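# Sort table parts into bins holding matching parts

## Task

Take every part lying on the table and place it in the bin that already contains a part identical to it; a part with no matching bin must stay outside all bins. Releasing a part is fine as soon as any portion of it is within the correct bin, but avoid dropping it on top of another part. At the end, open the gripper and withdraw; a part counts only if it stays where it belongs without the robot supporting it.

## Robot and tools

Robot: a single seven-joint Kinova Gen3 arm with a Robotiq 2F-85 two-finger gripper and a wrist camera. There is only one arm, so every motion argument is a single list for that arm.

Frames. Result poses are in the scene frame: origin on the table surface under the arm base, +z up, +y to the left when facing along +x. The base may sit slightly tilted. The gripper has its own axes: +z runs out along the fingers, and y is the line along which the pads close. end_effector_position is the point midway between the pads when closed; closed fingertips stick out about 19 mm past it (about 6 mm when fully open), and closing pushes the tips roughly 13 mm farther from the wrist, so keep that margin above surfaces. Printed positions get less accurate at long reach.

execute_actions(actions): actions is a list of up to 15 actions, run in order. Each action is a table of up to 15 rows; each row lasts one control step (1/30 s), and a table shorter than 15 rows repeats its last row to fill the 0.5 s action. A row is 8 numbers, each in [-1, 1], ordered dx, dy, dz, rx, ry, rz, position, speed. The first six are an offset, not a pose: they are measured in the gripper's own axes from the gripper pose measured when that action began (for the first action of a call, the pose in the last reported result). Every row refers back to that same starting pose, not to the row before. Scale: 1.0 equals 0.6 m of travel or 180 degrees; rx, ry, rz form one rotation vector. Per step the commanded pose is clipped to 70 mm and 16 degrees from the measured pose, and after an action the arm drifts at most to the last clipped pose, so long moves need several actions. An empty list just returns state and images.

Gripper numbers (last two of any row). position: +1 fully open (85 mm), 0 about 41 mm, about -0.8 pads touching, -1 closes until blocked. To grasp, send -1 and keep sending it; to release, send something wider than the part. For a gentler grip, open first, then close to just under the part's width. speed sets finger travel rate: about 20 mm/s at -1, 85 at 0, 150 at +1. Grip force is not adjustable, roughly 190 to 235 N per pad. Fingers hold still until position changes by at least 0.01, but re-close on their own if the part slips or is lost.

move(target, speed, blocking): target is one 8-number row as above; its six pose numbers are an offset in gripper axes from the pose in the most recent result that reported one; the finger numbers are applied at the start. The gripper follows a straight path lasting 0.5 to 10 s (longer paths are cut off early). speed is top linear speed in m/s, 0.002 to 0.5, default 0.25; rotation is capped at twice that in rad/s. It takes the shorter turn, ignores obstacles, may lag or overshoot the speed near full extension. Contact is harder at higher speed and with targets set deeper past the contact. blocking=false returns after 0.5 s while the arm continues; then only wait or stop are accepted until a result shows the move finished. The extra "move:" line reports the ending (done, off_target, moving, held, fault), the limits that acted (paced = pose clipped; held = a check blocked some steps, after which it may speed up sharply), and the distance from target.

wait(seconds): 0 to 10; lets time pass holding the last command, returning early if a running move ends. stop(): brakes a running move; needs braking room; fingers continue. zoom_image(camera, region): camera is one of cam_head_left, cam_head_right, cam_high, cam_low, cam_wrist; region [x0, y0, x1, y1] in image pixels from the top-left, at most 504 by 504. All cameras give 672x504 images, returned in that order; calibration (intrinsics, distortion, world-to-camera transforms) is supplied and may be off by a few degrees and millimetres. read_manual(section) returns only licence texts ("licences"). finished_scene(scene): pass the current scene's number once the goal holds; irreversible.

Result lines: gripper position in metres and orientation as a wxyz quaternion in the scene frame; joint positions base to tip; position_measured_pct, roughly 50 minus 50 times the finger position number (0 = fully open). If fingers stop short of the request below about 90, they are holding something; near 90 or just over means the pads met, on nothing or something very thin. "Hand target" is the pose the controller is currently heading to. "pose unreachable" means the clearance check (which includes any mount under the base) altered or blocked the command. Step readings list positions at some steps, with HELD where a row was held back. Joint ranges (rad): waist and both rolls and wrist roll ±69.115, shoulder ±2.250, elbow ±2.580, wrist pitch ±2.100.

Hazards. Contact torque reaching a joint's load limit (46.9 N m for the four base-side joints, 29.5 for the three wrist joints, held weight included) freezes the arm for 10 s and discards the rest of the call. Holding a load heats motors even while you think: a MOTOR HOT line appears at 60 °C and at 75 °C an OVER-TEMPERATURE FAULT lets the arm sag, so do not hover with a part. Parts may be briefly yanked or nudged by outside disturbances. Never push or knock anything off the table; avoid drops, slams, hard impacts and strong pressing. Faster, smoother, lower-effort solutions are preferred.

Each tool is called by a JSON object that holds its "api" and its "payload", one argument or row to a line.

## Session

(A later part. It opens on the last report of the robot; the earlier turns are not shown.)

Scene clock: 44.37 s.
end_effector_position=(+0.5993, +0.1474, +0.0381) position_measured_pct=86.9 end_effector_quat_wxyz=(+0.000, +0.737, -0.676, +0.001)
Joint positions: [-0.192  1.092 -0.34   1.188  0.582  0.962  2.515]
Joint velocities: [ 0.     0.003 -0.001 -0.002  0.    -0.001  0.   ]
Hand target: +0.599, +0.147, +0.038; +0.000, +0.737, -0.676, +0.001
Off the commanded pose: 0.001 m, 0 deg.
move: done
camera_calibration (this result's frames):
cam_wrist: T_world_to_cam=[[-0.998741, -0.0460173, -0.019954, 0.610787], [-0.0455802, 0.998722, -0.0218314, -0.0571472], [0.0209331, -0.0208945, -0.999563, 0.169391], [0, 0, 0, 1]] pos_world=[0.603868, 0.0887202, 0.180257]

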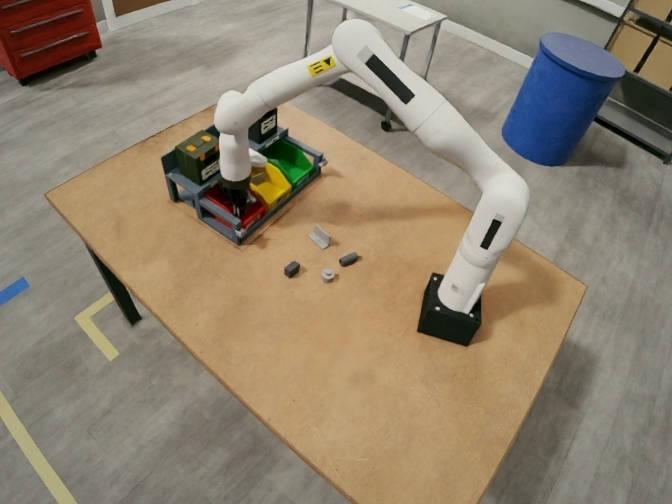

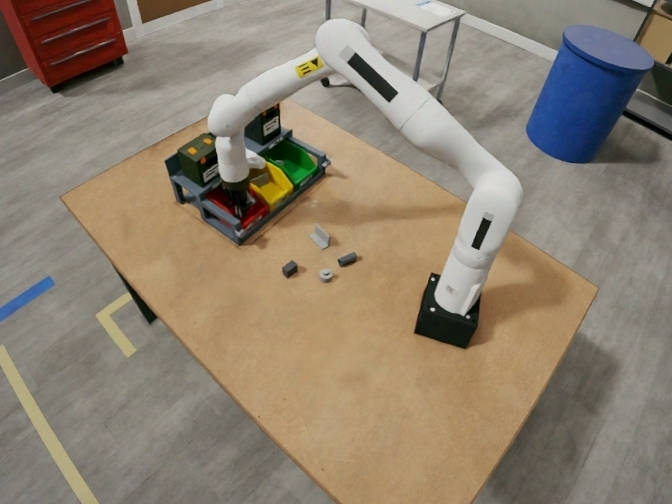

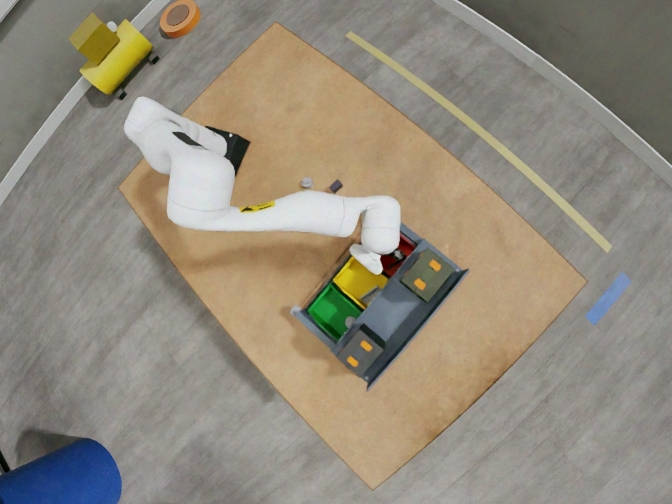

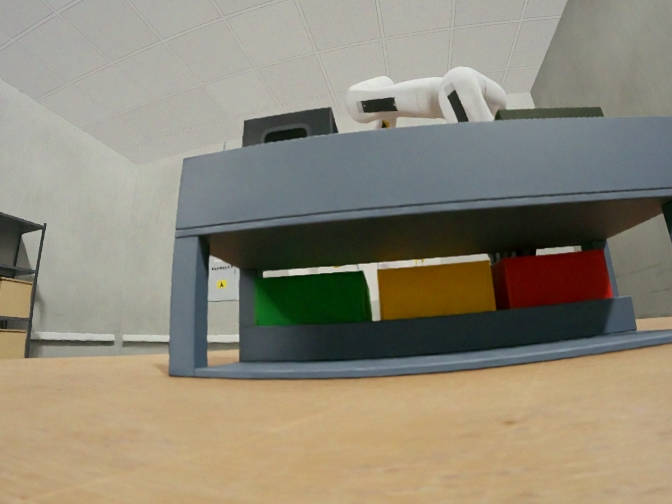

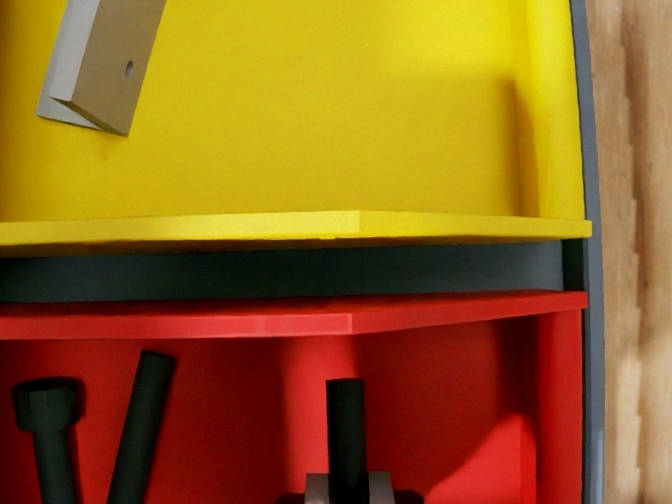

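{"api": "execute_actions", "payload": {
  "actions": [
    [[0,0,0,0,0,0,-0.5,-0.5]]
  ]
}}

{"api": "move", "payload": {
  "target": [0,0,-0.1167,0,0,0,-0.5,-0.5],
  "speed": 0.25
}}

{"api": "move", "payload": {
  "target": [-0.008,0.5185,-0.0367,0,0,0,0.2,0],
  "speed": 0.33
}}

Scene clock: 46.53 s.
end_effector_position=(+0.5993, +0.1474, +0.0381) position_measured_pct=75.0 end_effector_quat_wxyz=(+0.000, +0.737, -0.676, +0.001)
Joint positions: [-0.192  1.092 -0.34   1.188  0.582  0.962  2.515]
Joint velocities: [-0.001  0.     0.     0.     0.001 -0.    -0.   ]
Hand target: +0.599, +0.147, +0.038; +0.000, +0.737, -0.676, +0.001
Off the commanded pose: 0.000 m, 0 deg.
Step readings (end_effector_position):
0: (+0.5992, +0.1474, +0.0379)
1: (+0.5992, +0.1474, +0.0379)
2: (+0.5992, +0.1474, +0.0380)
4: (+0.5992, +0.1474, +0.0380)
8: (+0.5993, +0.1474, +0.0382)
15: end_effector_position above
camera_calibration (this result's frames):
cam_wrist: T_world_to_cam=[[-0.998741, -0.0460158, -0.0199692, 0.610793], [-0.0455784, 0.998722, -0.02183, -0.0571483], [0.0209482, -0.0208923, -0.999562, 0.169388], [0, 0, 0, 1]] pos_world=[0.603871, 0.0887203, 0.180264]

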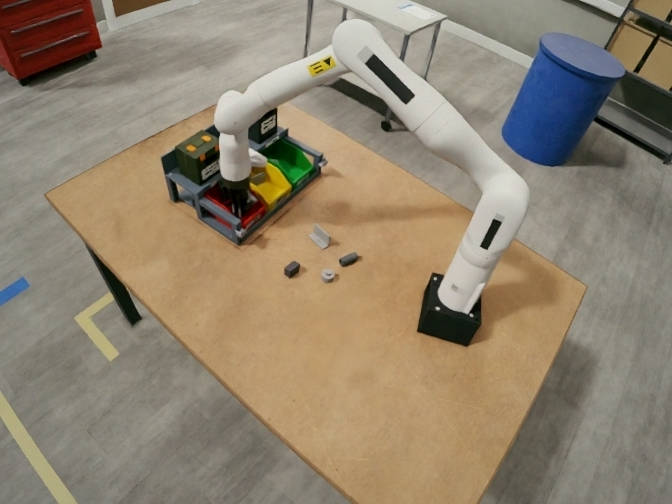

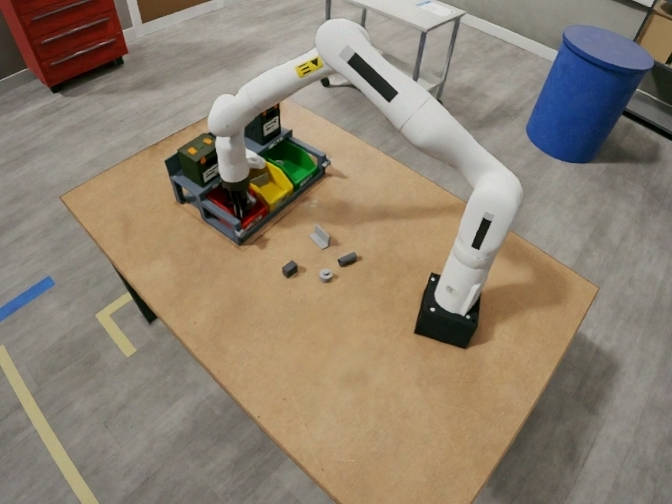

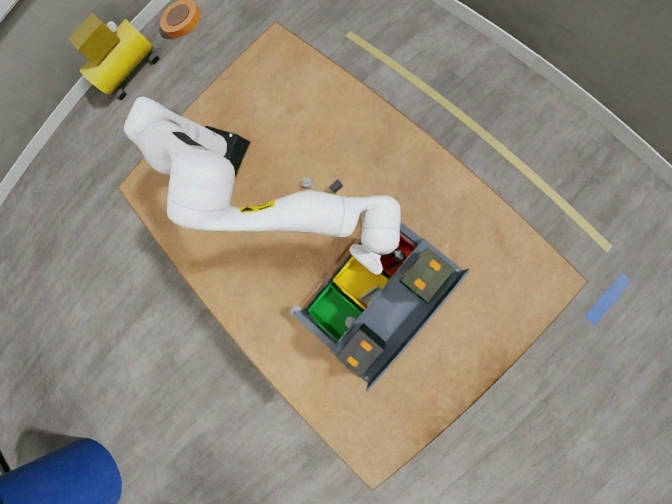

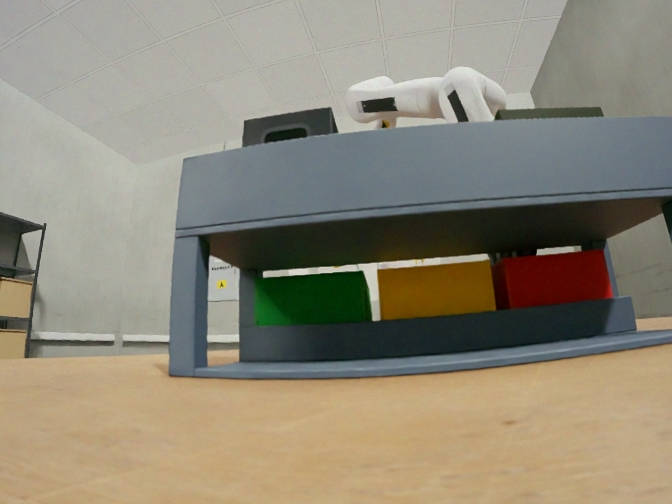

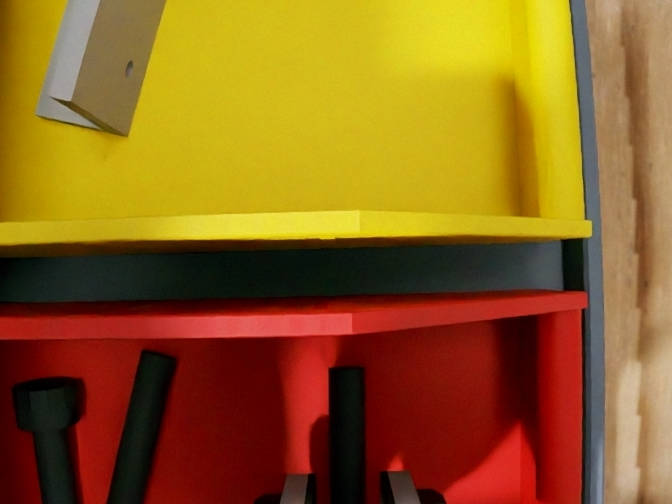

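Scene clock: 47.43 s.
end_effector_position=(+0.5989, +0.1476, +0.1080) position_measured_pct=75.0 end_effector_quat_wxyz=(+0.000, +0.737, -0.676, +0.001)
Joint positions: [-0.2    0.988 -0.368  1.173  0.542  1.08   2.539]
Joint velocities: [ 0.001 -0.002 -0.001 -0.001 -0.001  0.001  0.001]
Hand target: +0.599, +0.148, +0.108; +0.000, +0.737, -0.676, +0.001
Off the commanded pose: 0.000 m, 0 deg.
move: done
camera_calibration (this result's frames):
cam_wrist: T_world_to_cam=[[-0.998728, -0.046402, -0.019705, 0.6119], [-0.045975, 0.998709, -0.0215963, -0.0557132], [0.0206817, -0.0206629, -0.999573, 0.239405], [0, 0, 0, 1]] pos_world=[0.60361, 0.0889815, 0.250157]

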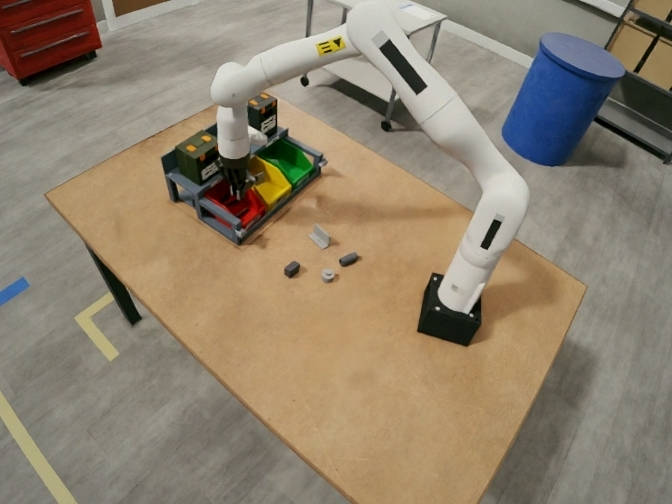

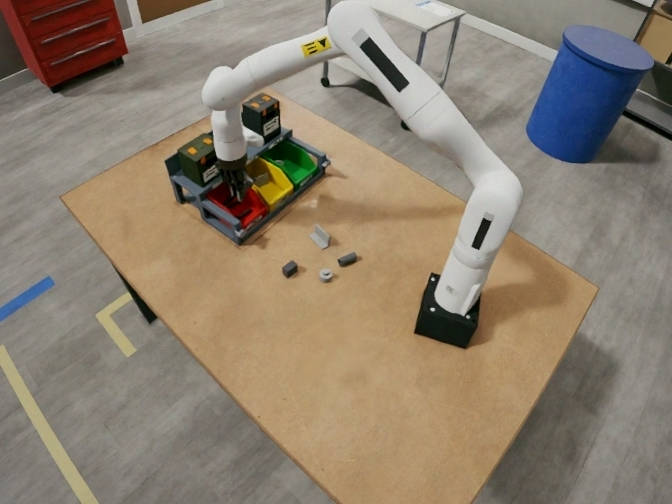

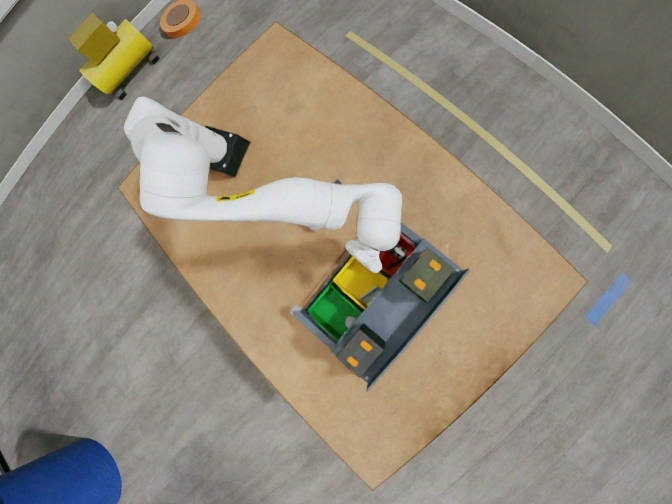

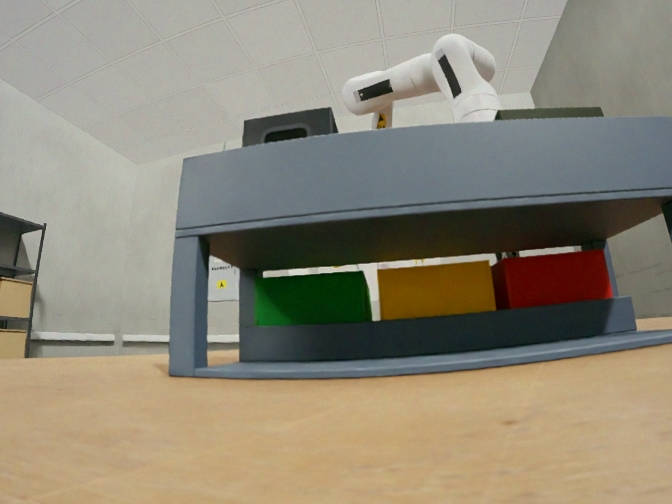

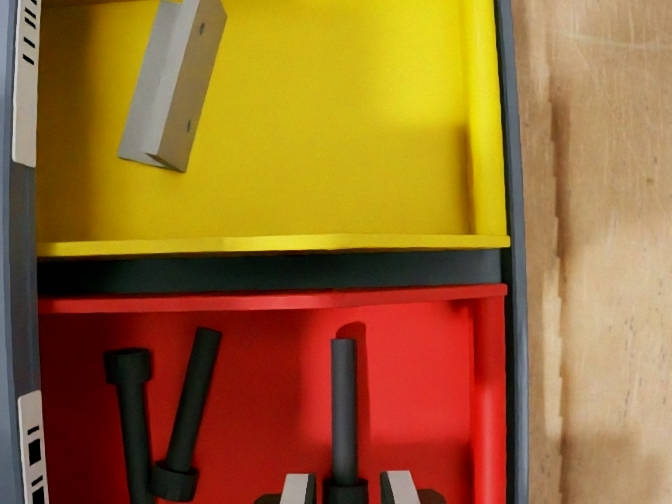

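Scene clock: 49.10 s.
end_effector_position=(+0.2893, +0.1240, +0.1287) position_measured_pct=40.1 end_effector_quat_wxyz=(+0.001, +0.737, -0.676, +0.002)
Joint positions: [-0.4    0.536 -0.357  2.252  0.698  0.547  1.877]
Joint velocities: [-0.02  -0.008  0.003  0.007  0.013 -0.005 -0.02 ]
Hand target: +0.289, +0.124, +0.129; +0.001, +0.737, -0.676, +0.002
Off the commanded pose: 0.002 m, 0 deg.
move: done; limits=paced
camera_calibration (this result's frames):
cam_wrist: T_world_to_cam=[[-0.998777, -0.0453085, -0.0197891, 0.301827], [-0.0448222, 0.998698, -0.0243622, -0.0458985], [0.0208672, -0.0234454, -0.999507, 0.266307], [0, 0, 0, 1]] pos_world=[0.293844, 0.0657577, 0.27103]

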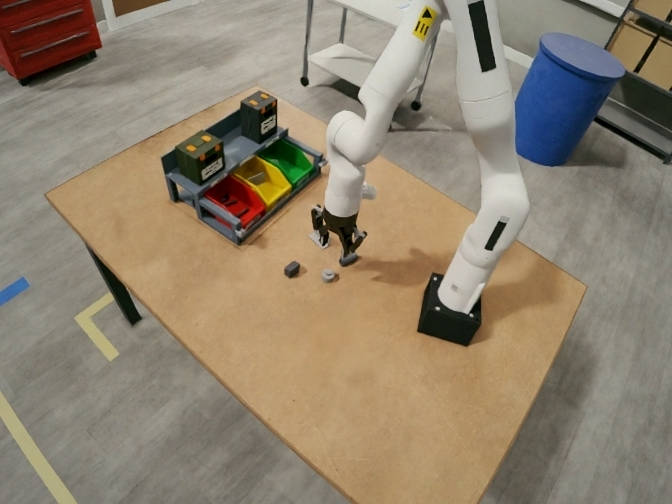

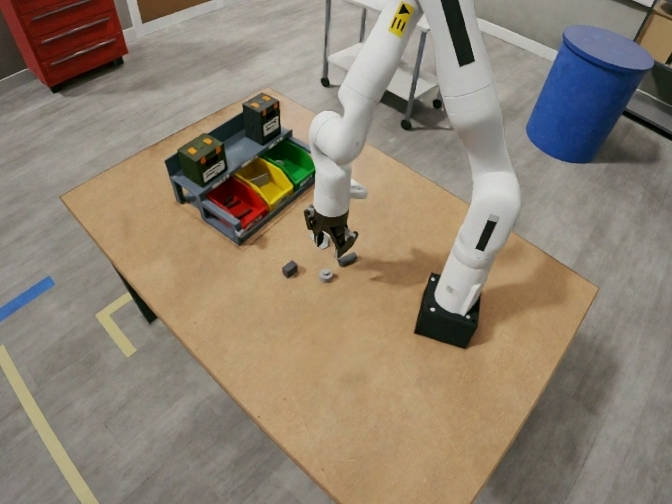

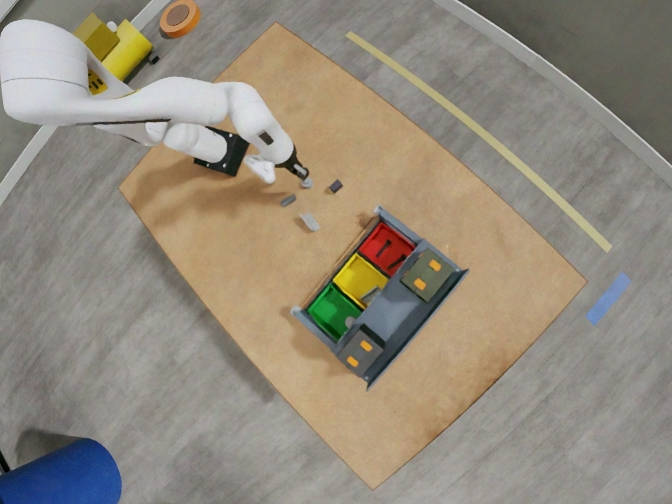

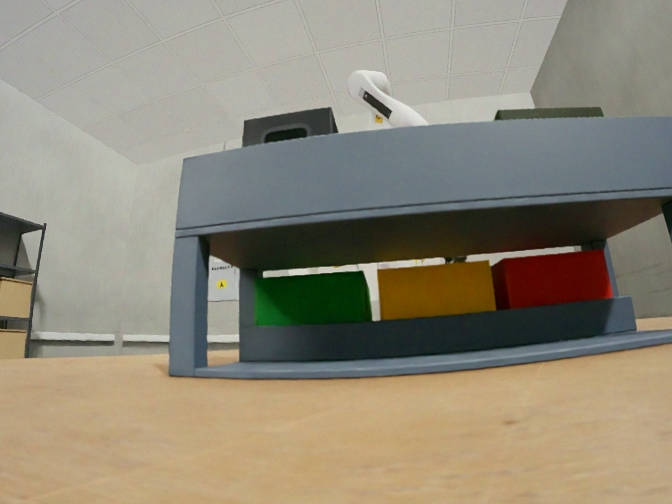

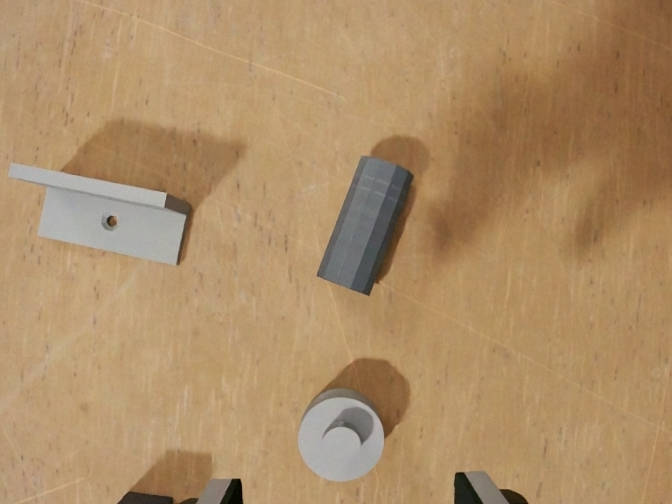

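{"api": "zoom_image", "payload": {
  "camera": "cam_head_left",
  "region": [270,215,370,295]
}}

{"api": "move", "payload": {
  "target": [-0.006,-0.0025,0.178,0,0,0,0.1,0],
  "speed": 0.16
}}

Region (270, 215, 370, 295) of cam_head_left's 672x504 image, scaled by 5.040, with more detail than that image has; it fills the top 403 rows of this view, and the rest is white.

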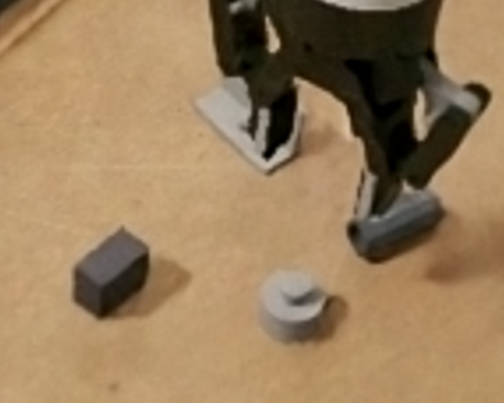

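Scene clock: 51.33 s.
end_effector_position=(+0.2917, +0.1267, +0.0218) position_measured_pct=45.2 end_effector_quat_wxyz=(+0.002, +0.736, -0.677, +0.002)
Joint positions: [-0.649  0.841  0.041  2.28   1.159  0.149  1.443]
Joint velocities: [-0.112  0.017  0.142  0.027  0.084 -0.113 -0.105]
Hand target: +0.291, +0.127, +0.022; +0.001, +0.737, -0.676, +0.003
Off the commanded pose: 0.001 m, 0 deg.
move: done
camera_calibration (this result's frames):
cam_wrist: T_world_to_cam=[[-0.998856, -0.0439349, -0.0188698, 0.302118], [-0.0434347, 0.998714, -0.0261451, -0.0514209], [0.0199943, -0.0252956, -0.99948, 0.159929], [0, 0, 0, 1]] pos_world=[0.296341, 0.0686738, 0.164203]

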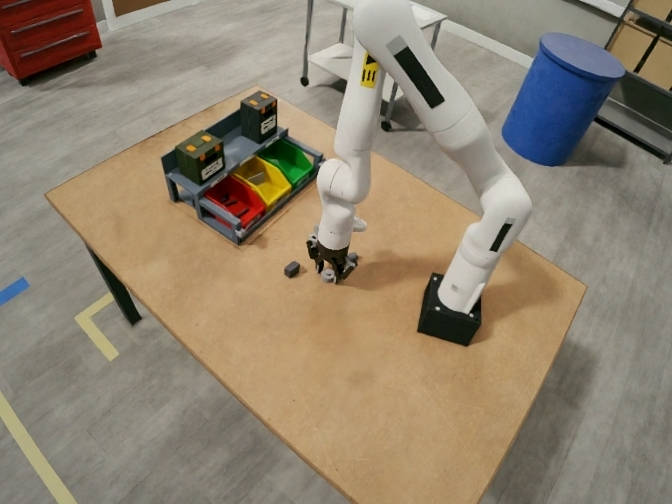

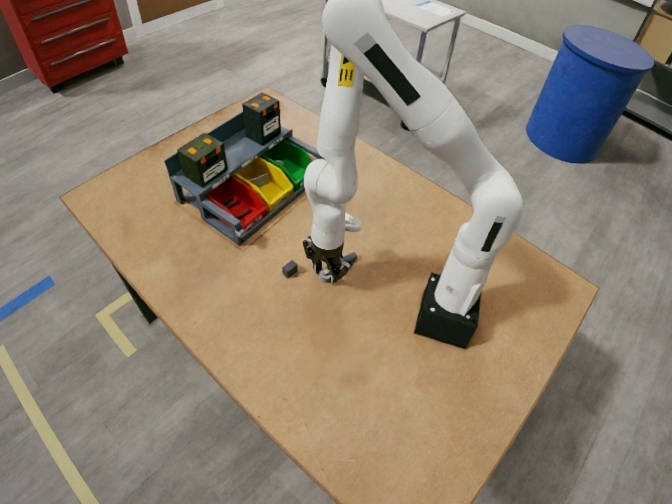

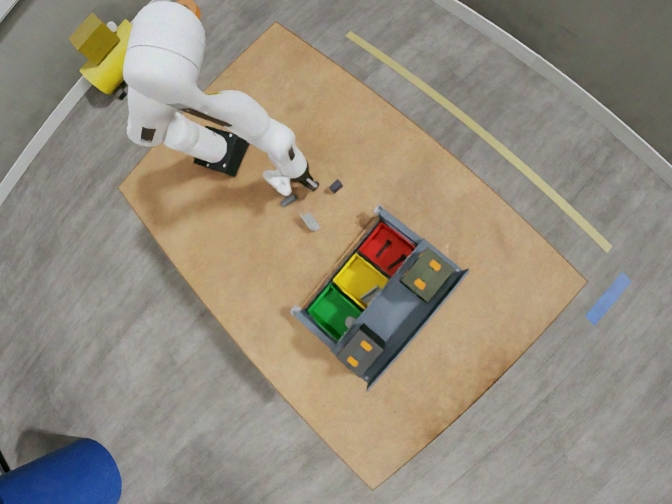

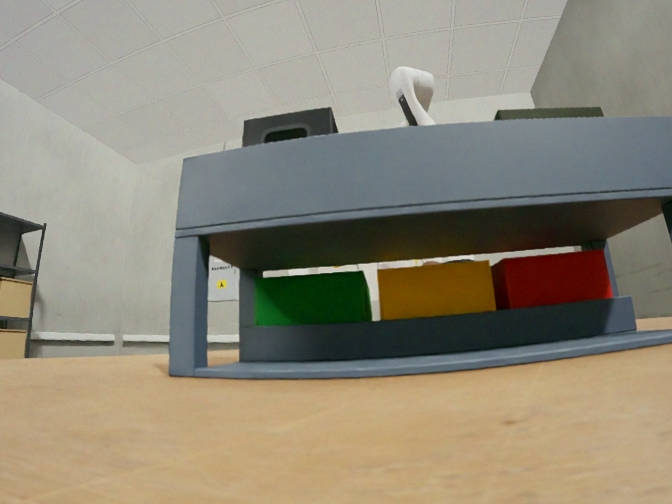

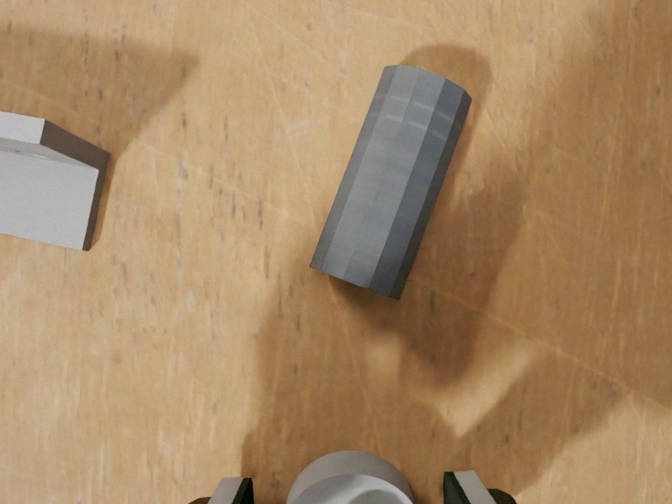

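{"api": "execute_actions", "payload": {
  "actions": [
    [[-0.001,0.0012,0.001,0,0,0,0.1,0],[-0.001,0.0012,0.002,0,0,0,0.1,0],[-0.001,0.0012,0.0025,0,0,0,0.1,0],[-0.001,0.0012,0.0025,0,0,0,0.1,0],[-0.001,0.0012,0.0025,0,0,0,-1,-0.2]],
    [[0,0,0,0,0,0,-1,-0.2]]
  ]
}}

{"api": "move", "payload": {
  "target": [0,0,-0.075,0,0,0,-1,-0.2],
  "speed": 0.2
}}

Scene clock: 53.07 s.
end_effector_position=(+0.2911, +0.1273, +0.0210) position_measured_pct=62.7 end_effector_quat_wxyz=(+0.002, +0.736, -0.676, +0.002)
Joint positions: [-0.662  0.845  0.056  2.282  1.167  0.136  1.431]
Joint velocities: [-0.001 -0.     0.    -0.    -0.    -0.     0.001]
Hand target: +0.291, +0.127, +0.021; +0.002, +0.736, -0.676, +0.002
Off the commanded pose: 0.000 m, 0 deg.
Step readings (end_effector_position; steps 1 to 15: 1st action; 16 to 30: 2nd action):
0: (+0.2914, +0.1271, +0.0216)
1: (+0.2913, +0.1271, +0.0215)
2: (+0.2912, +0.1270, +0.0213)
4: (+0.2910, +0.1273, +0.0208)
8: (+0.2910, +0.1272, +0.0204)
15: (+0.2910, +0.1272, +0.0209)
16: (+0.2910, +0.1272, +0.0210)
17: (+0.2911, +0.1273, +0.0211)
19: (+0.2911, +0.1273, +0.0210)
23: (+0.2911, +0.1273, +0.0210)
30: end_effector_position above
camera_calibration (this result's frames):
cam_wrist: T_world_to_cam=[[-0.998831, -0.0439975, -0.0200228, 0.301537], [-0.0434794, 0.998726, -0.0256171, -0.0520754], [0.0211244, -0.0247166, -0.999471, 0.158766], [0, 0, 0, 1]] pos_world=[0.295567, 0.0692001, 0.163386]

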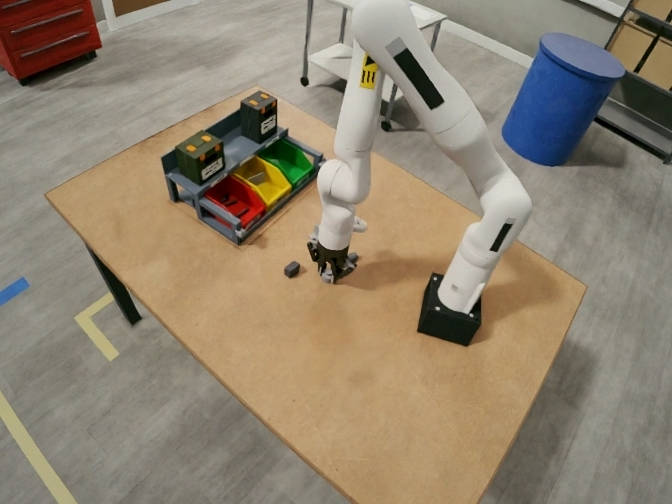

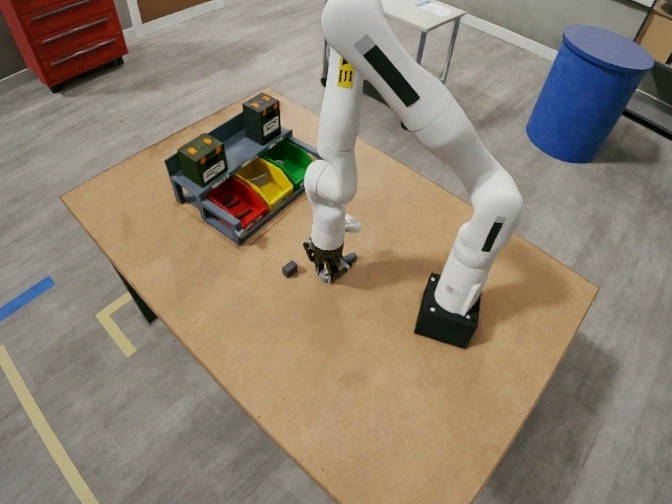

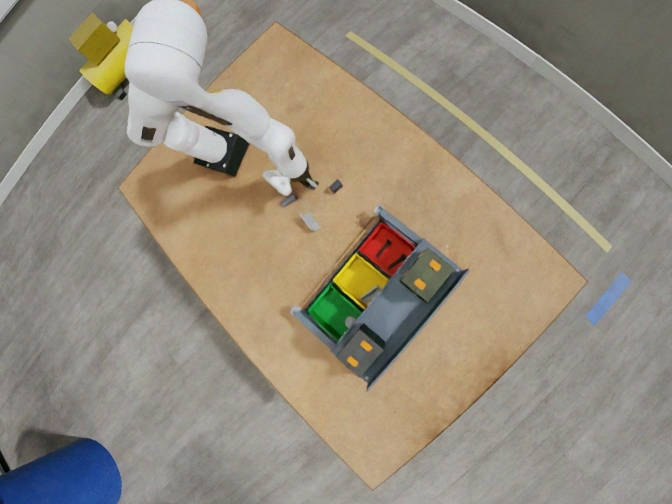

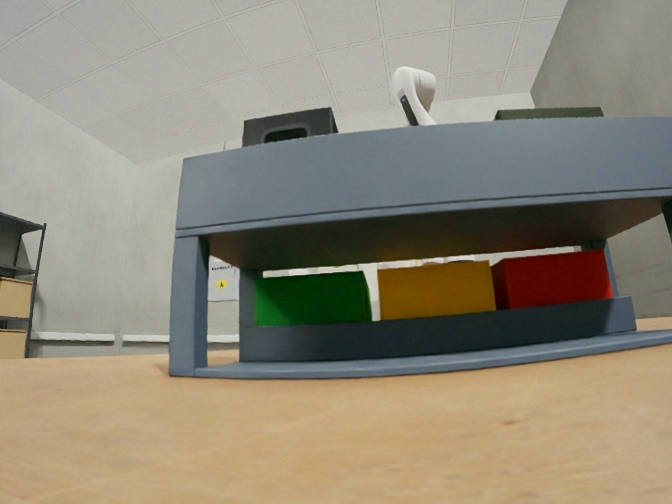

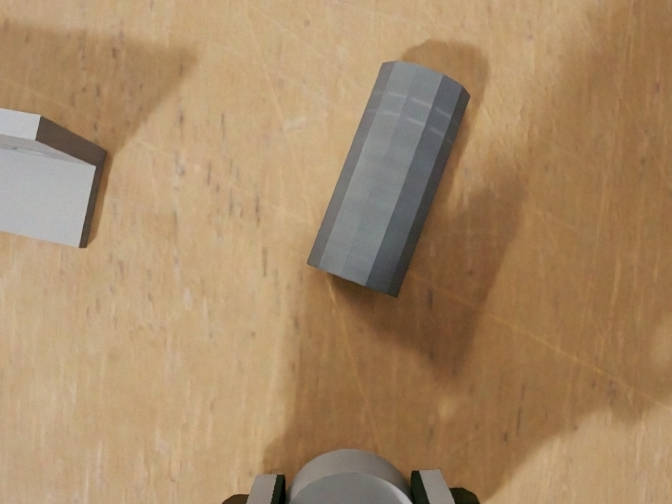

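Scene clock: 54.00 s.
end_effector_position=(+0.2904, +0.1280, +0.0661) position_measured_pct=62.7 end_effector_quat_wxyz=(+0.002, +0.737, -0.676, +0.002)
Joint positions: [-0.514  0.707 -0.179  2.278  0.949  0.348  1.645]
Joint velocities: [ 0.025 -0.003 -0.017 -0.01  -0.023  0.02   0.027]
Hand target: +0.291, +0.128, +0.066; +0.002, +0.736, -0.677, +0.002
Off the commanded pose: 0.001 m, 0 deg.
move: done
camera_calibration (this result's frames):
cam_wrist: T_world_to_cam=[[-0.99878, -0.0454024, -0.0194109, 0.301849], [-0.0449103, 0.998676, -0.0250782, -0.0512877], [0.0205238, -0.0241759, -0.999497, 0.203999], [0, 0, 0, 1]] pos_world=[0.29499, 0.0698563, 0.208469]

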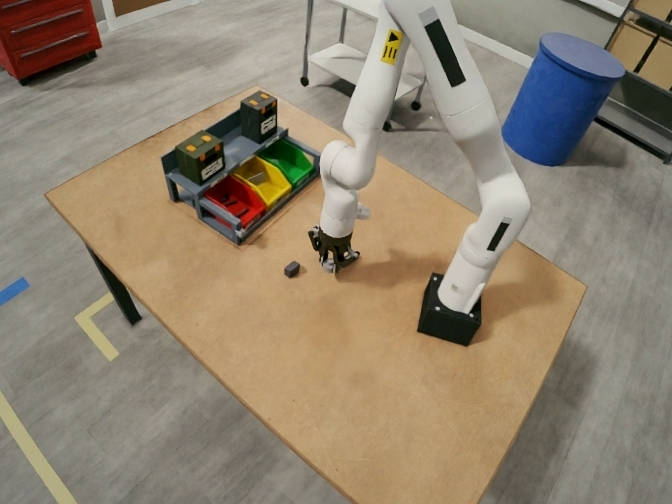

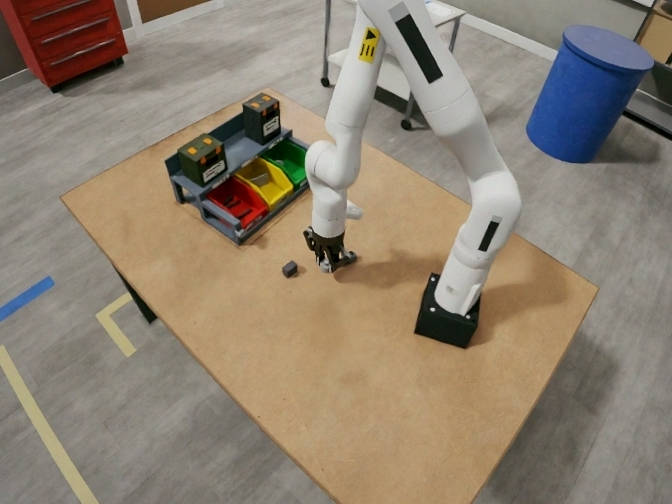

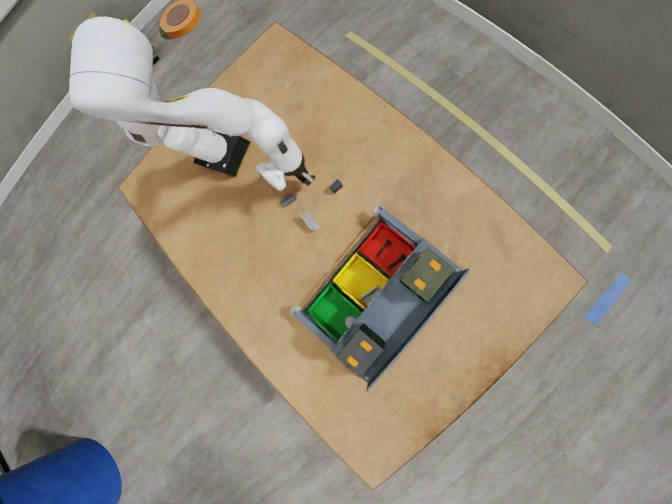

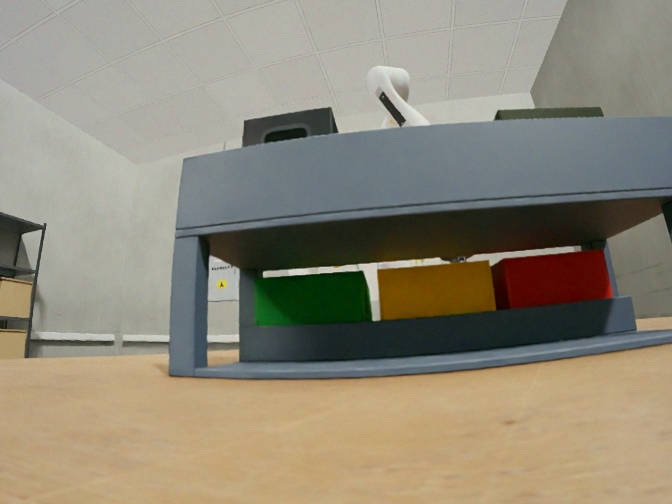

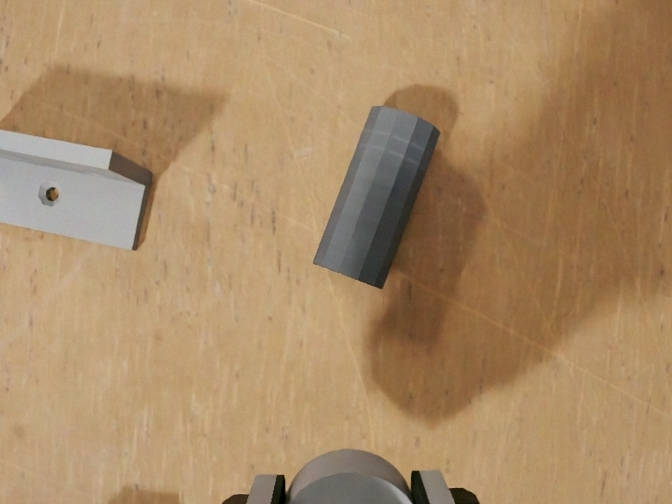

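{"api": "move", "payload": {
  "target": [0.3832,-0.5179,-0.1233,0,0,0,-1,-0.2],
  "speed": 0.3
}}

Scene clock: 56.63 s.
end_effector_position=(+0.6196, -0.0730, +0.1418) position_measured_pct=62.7 end_effector_quat_wxyz=(+0.000, +0.737, -0.676, +0.000)
Joint positions: [ 0.181  0.869 -0.408  1.196  0.522  1.121  2.909]
Joint velocities: [-0.005  0.015  0.001 -0.016 -0.003  0.014  0.006]
Hand target: +0.620, -0.073, +0.141; +0.001, +0.737, -0.676, -0.000
Off the commanded pose: 0.001 m, 0 deg.
move: done
camera_calibration (this result's frames):
cam_wrist: T_world_to_cam=[[-0.998799, -0.0451975, -0.0189281, 0.622956], [-0.044806, 0.998783, -0.0206163, 0.165422], [0.0198369, -0.0197434, -0.999608, 0.268797], [0, 0, 0, 1]] pos_world=[0.624287, -0.131758, 0.283894]

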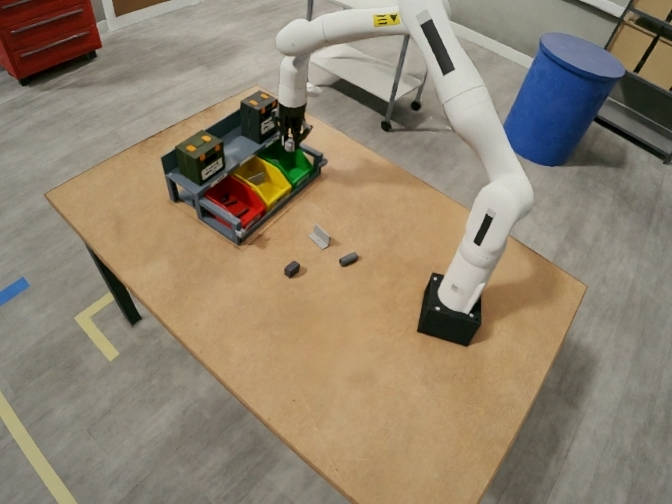

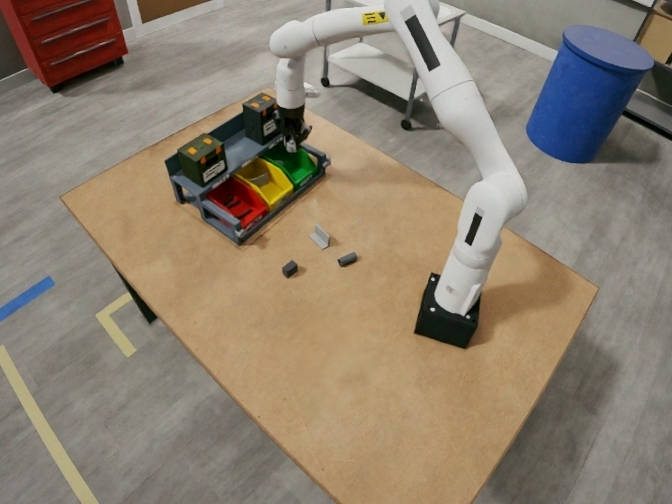

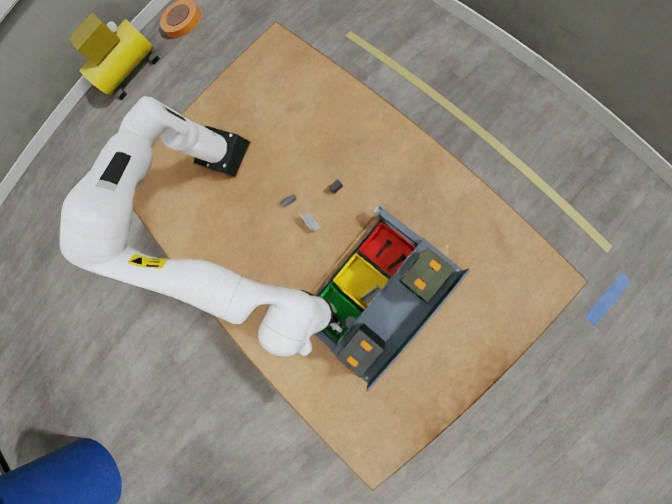

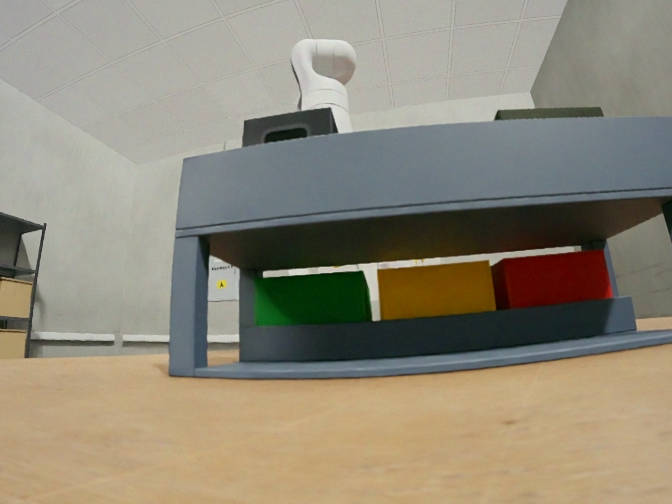

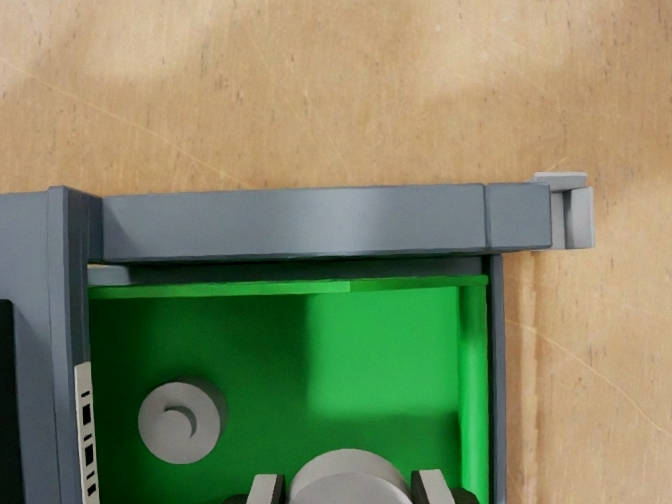

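{"api": "zoom_image", "payload": {
  "camera": "cam_wrist",
  "region": [110,360,270,480]
}}

Region (110, 360, 270, 480) of cam_wrist's 672x504 image, scaled by 3.150; it fills the top 378 rows of this view, and the rest is white.

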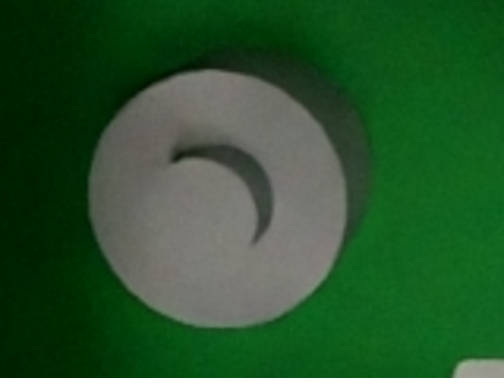

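{"api": "move", "payload": {
  "target": [0.002,0.003,0.173,0,0,0,-1,-0.2],
  "speed": 0.14
}}

Scene clock: 58.97 s.
end_effector_position=(+0.6181, -0.0748, +0.0381) position_measured_pct=62.7 end_effector_quat_wxyz=(+0.000, +0.737, -0.676, +0.000)
Joint positions: [ 0.191  1.017 -0.365  1.239  0.586  0.934  2.866]
Joint velocities: [-0.001  0.004  0.     0.001  0.    -0.001  0.001]
Hand target: +0.618, -0.075, +0.038; +0.000, +0.737, -0.676, +0.000
Off the commanded pose: 0.001 m, 0 deg.
move: done
camera_calibration (this result's frames):
cam_wrist: T_world_to_cam=[[-0.998821, -0.0446065, -0.0191603, 0.619563], [-0.0442006, 0.9988, -0.0211089, 0.164694], [0.0200789, -0.0202371, -0.999594, 0.164952], [0, 0, 0, 1]] pos_world=[0.6228, -0.133522, 0.180233]

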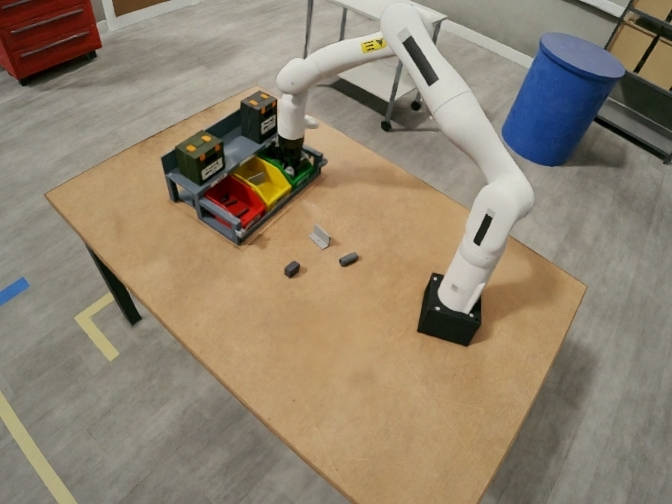

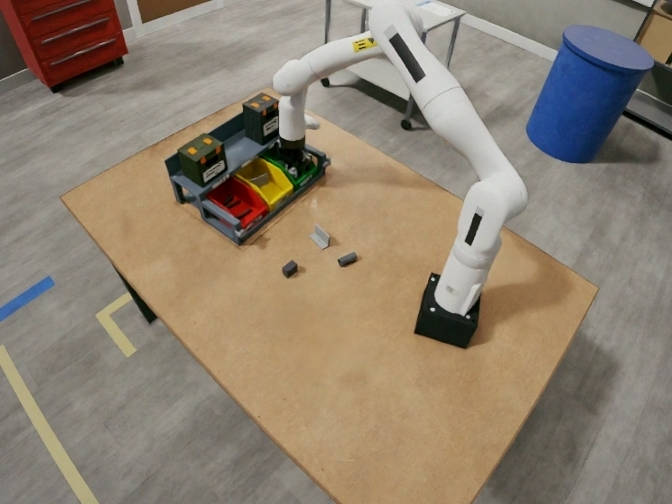

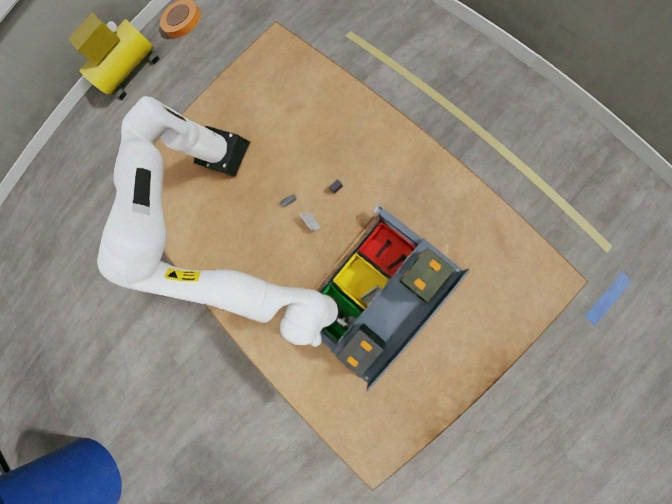

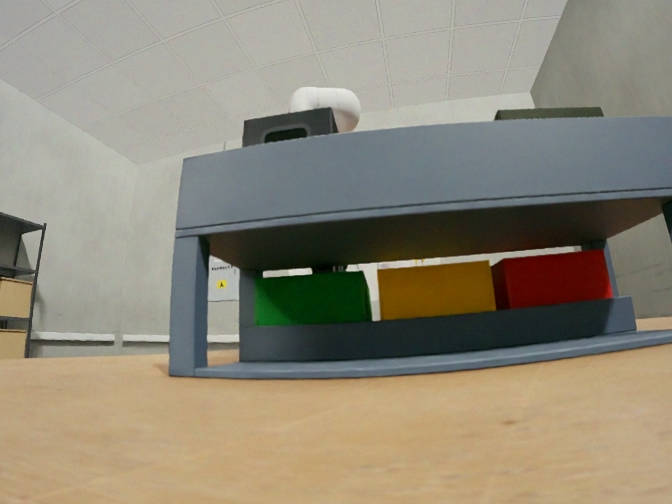

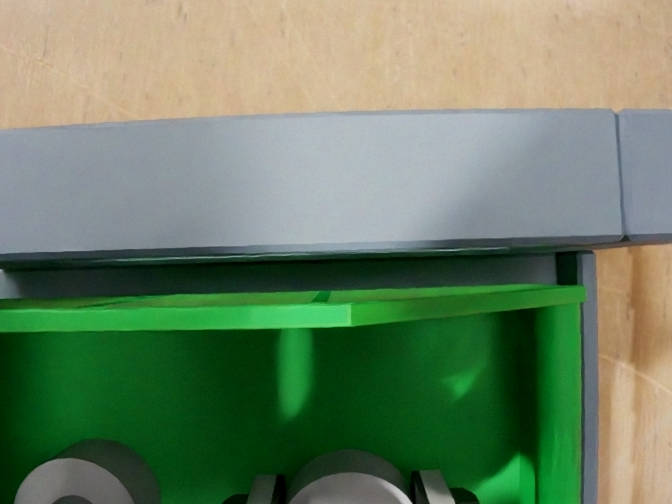

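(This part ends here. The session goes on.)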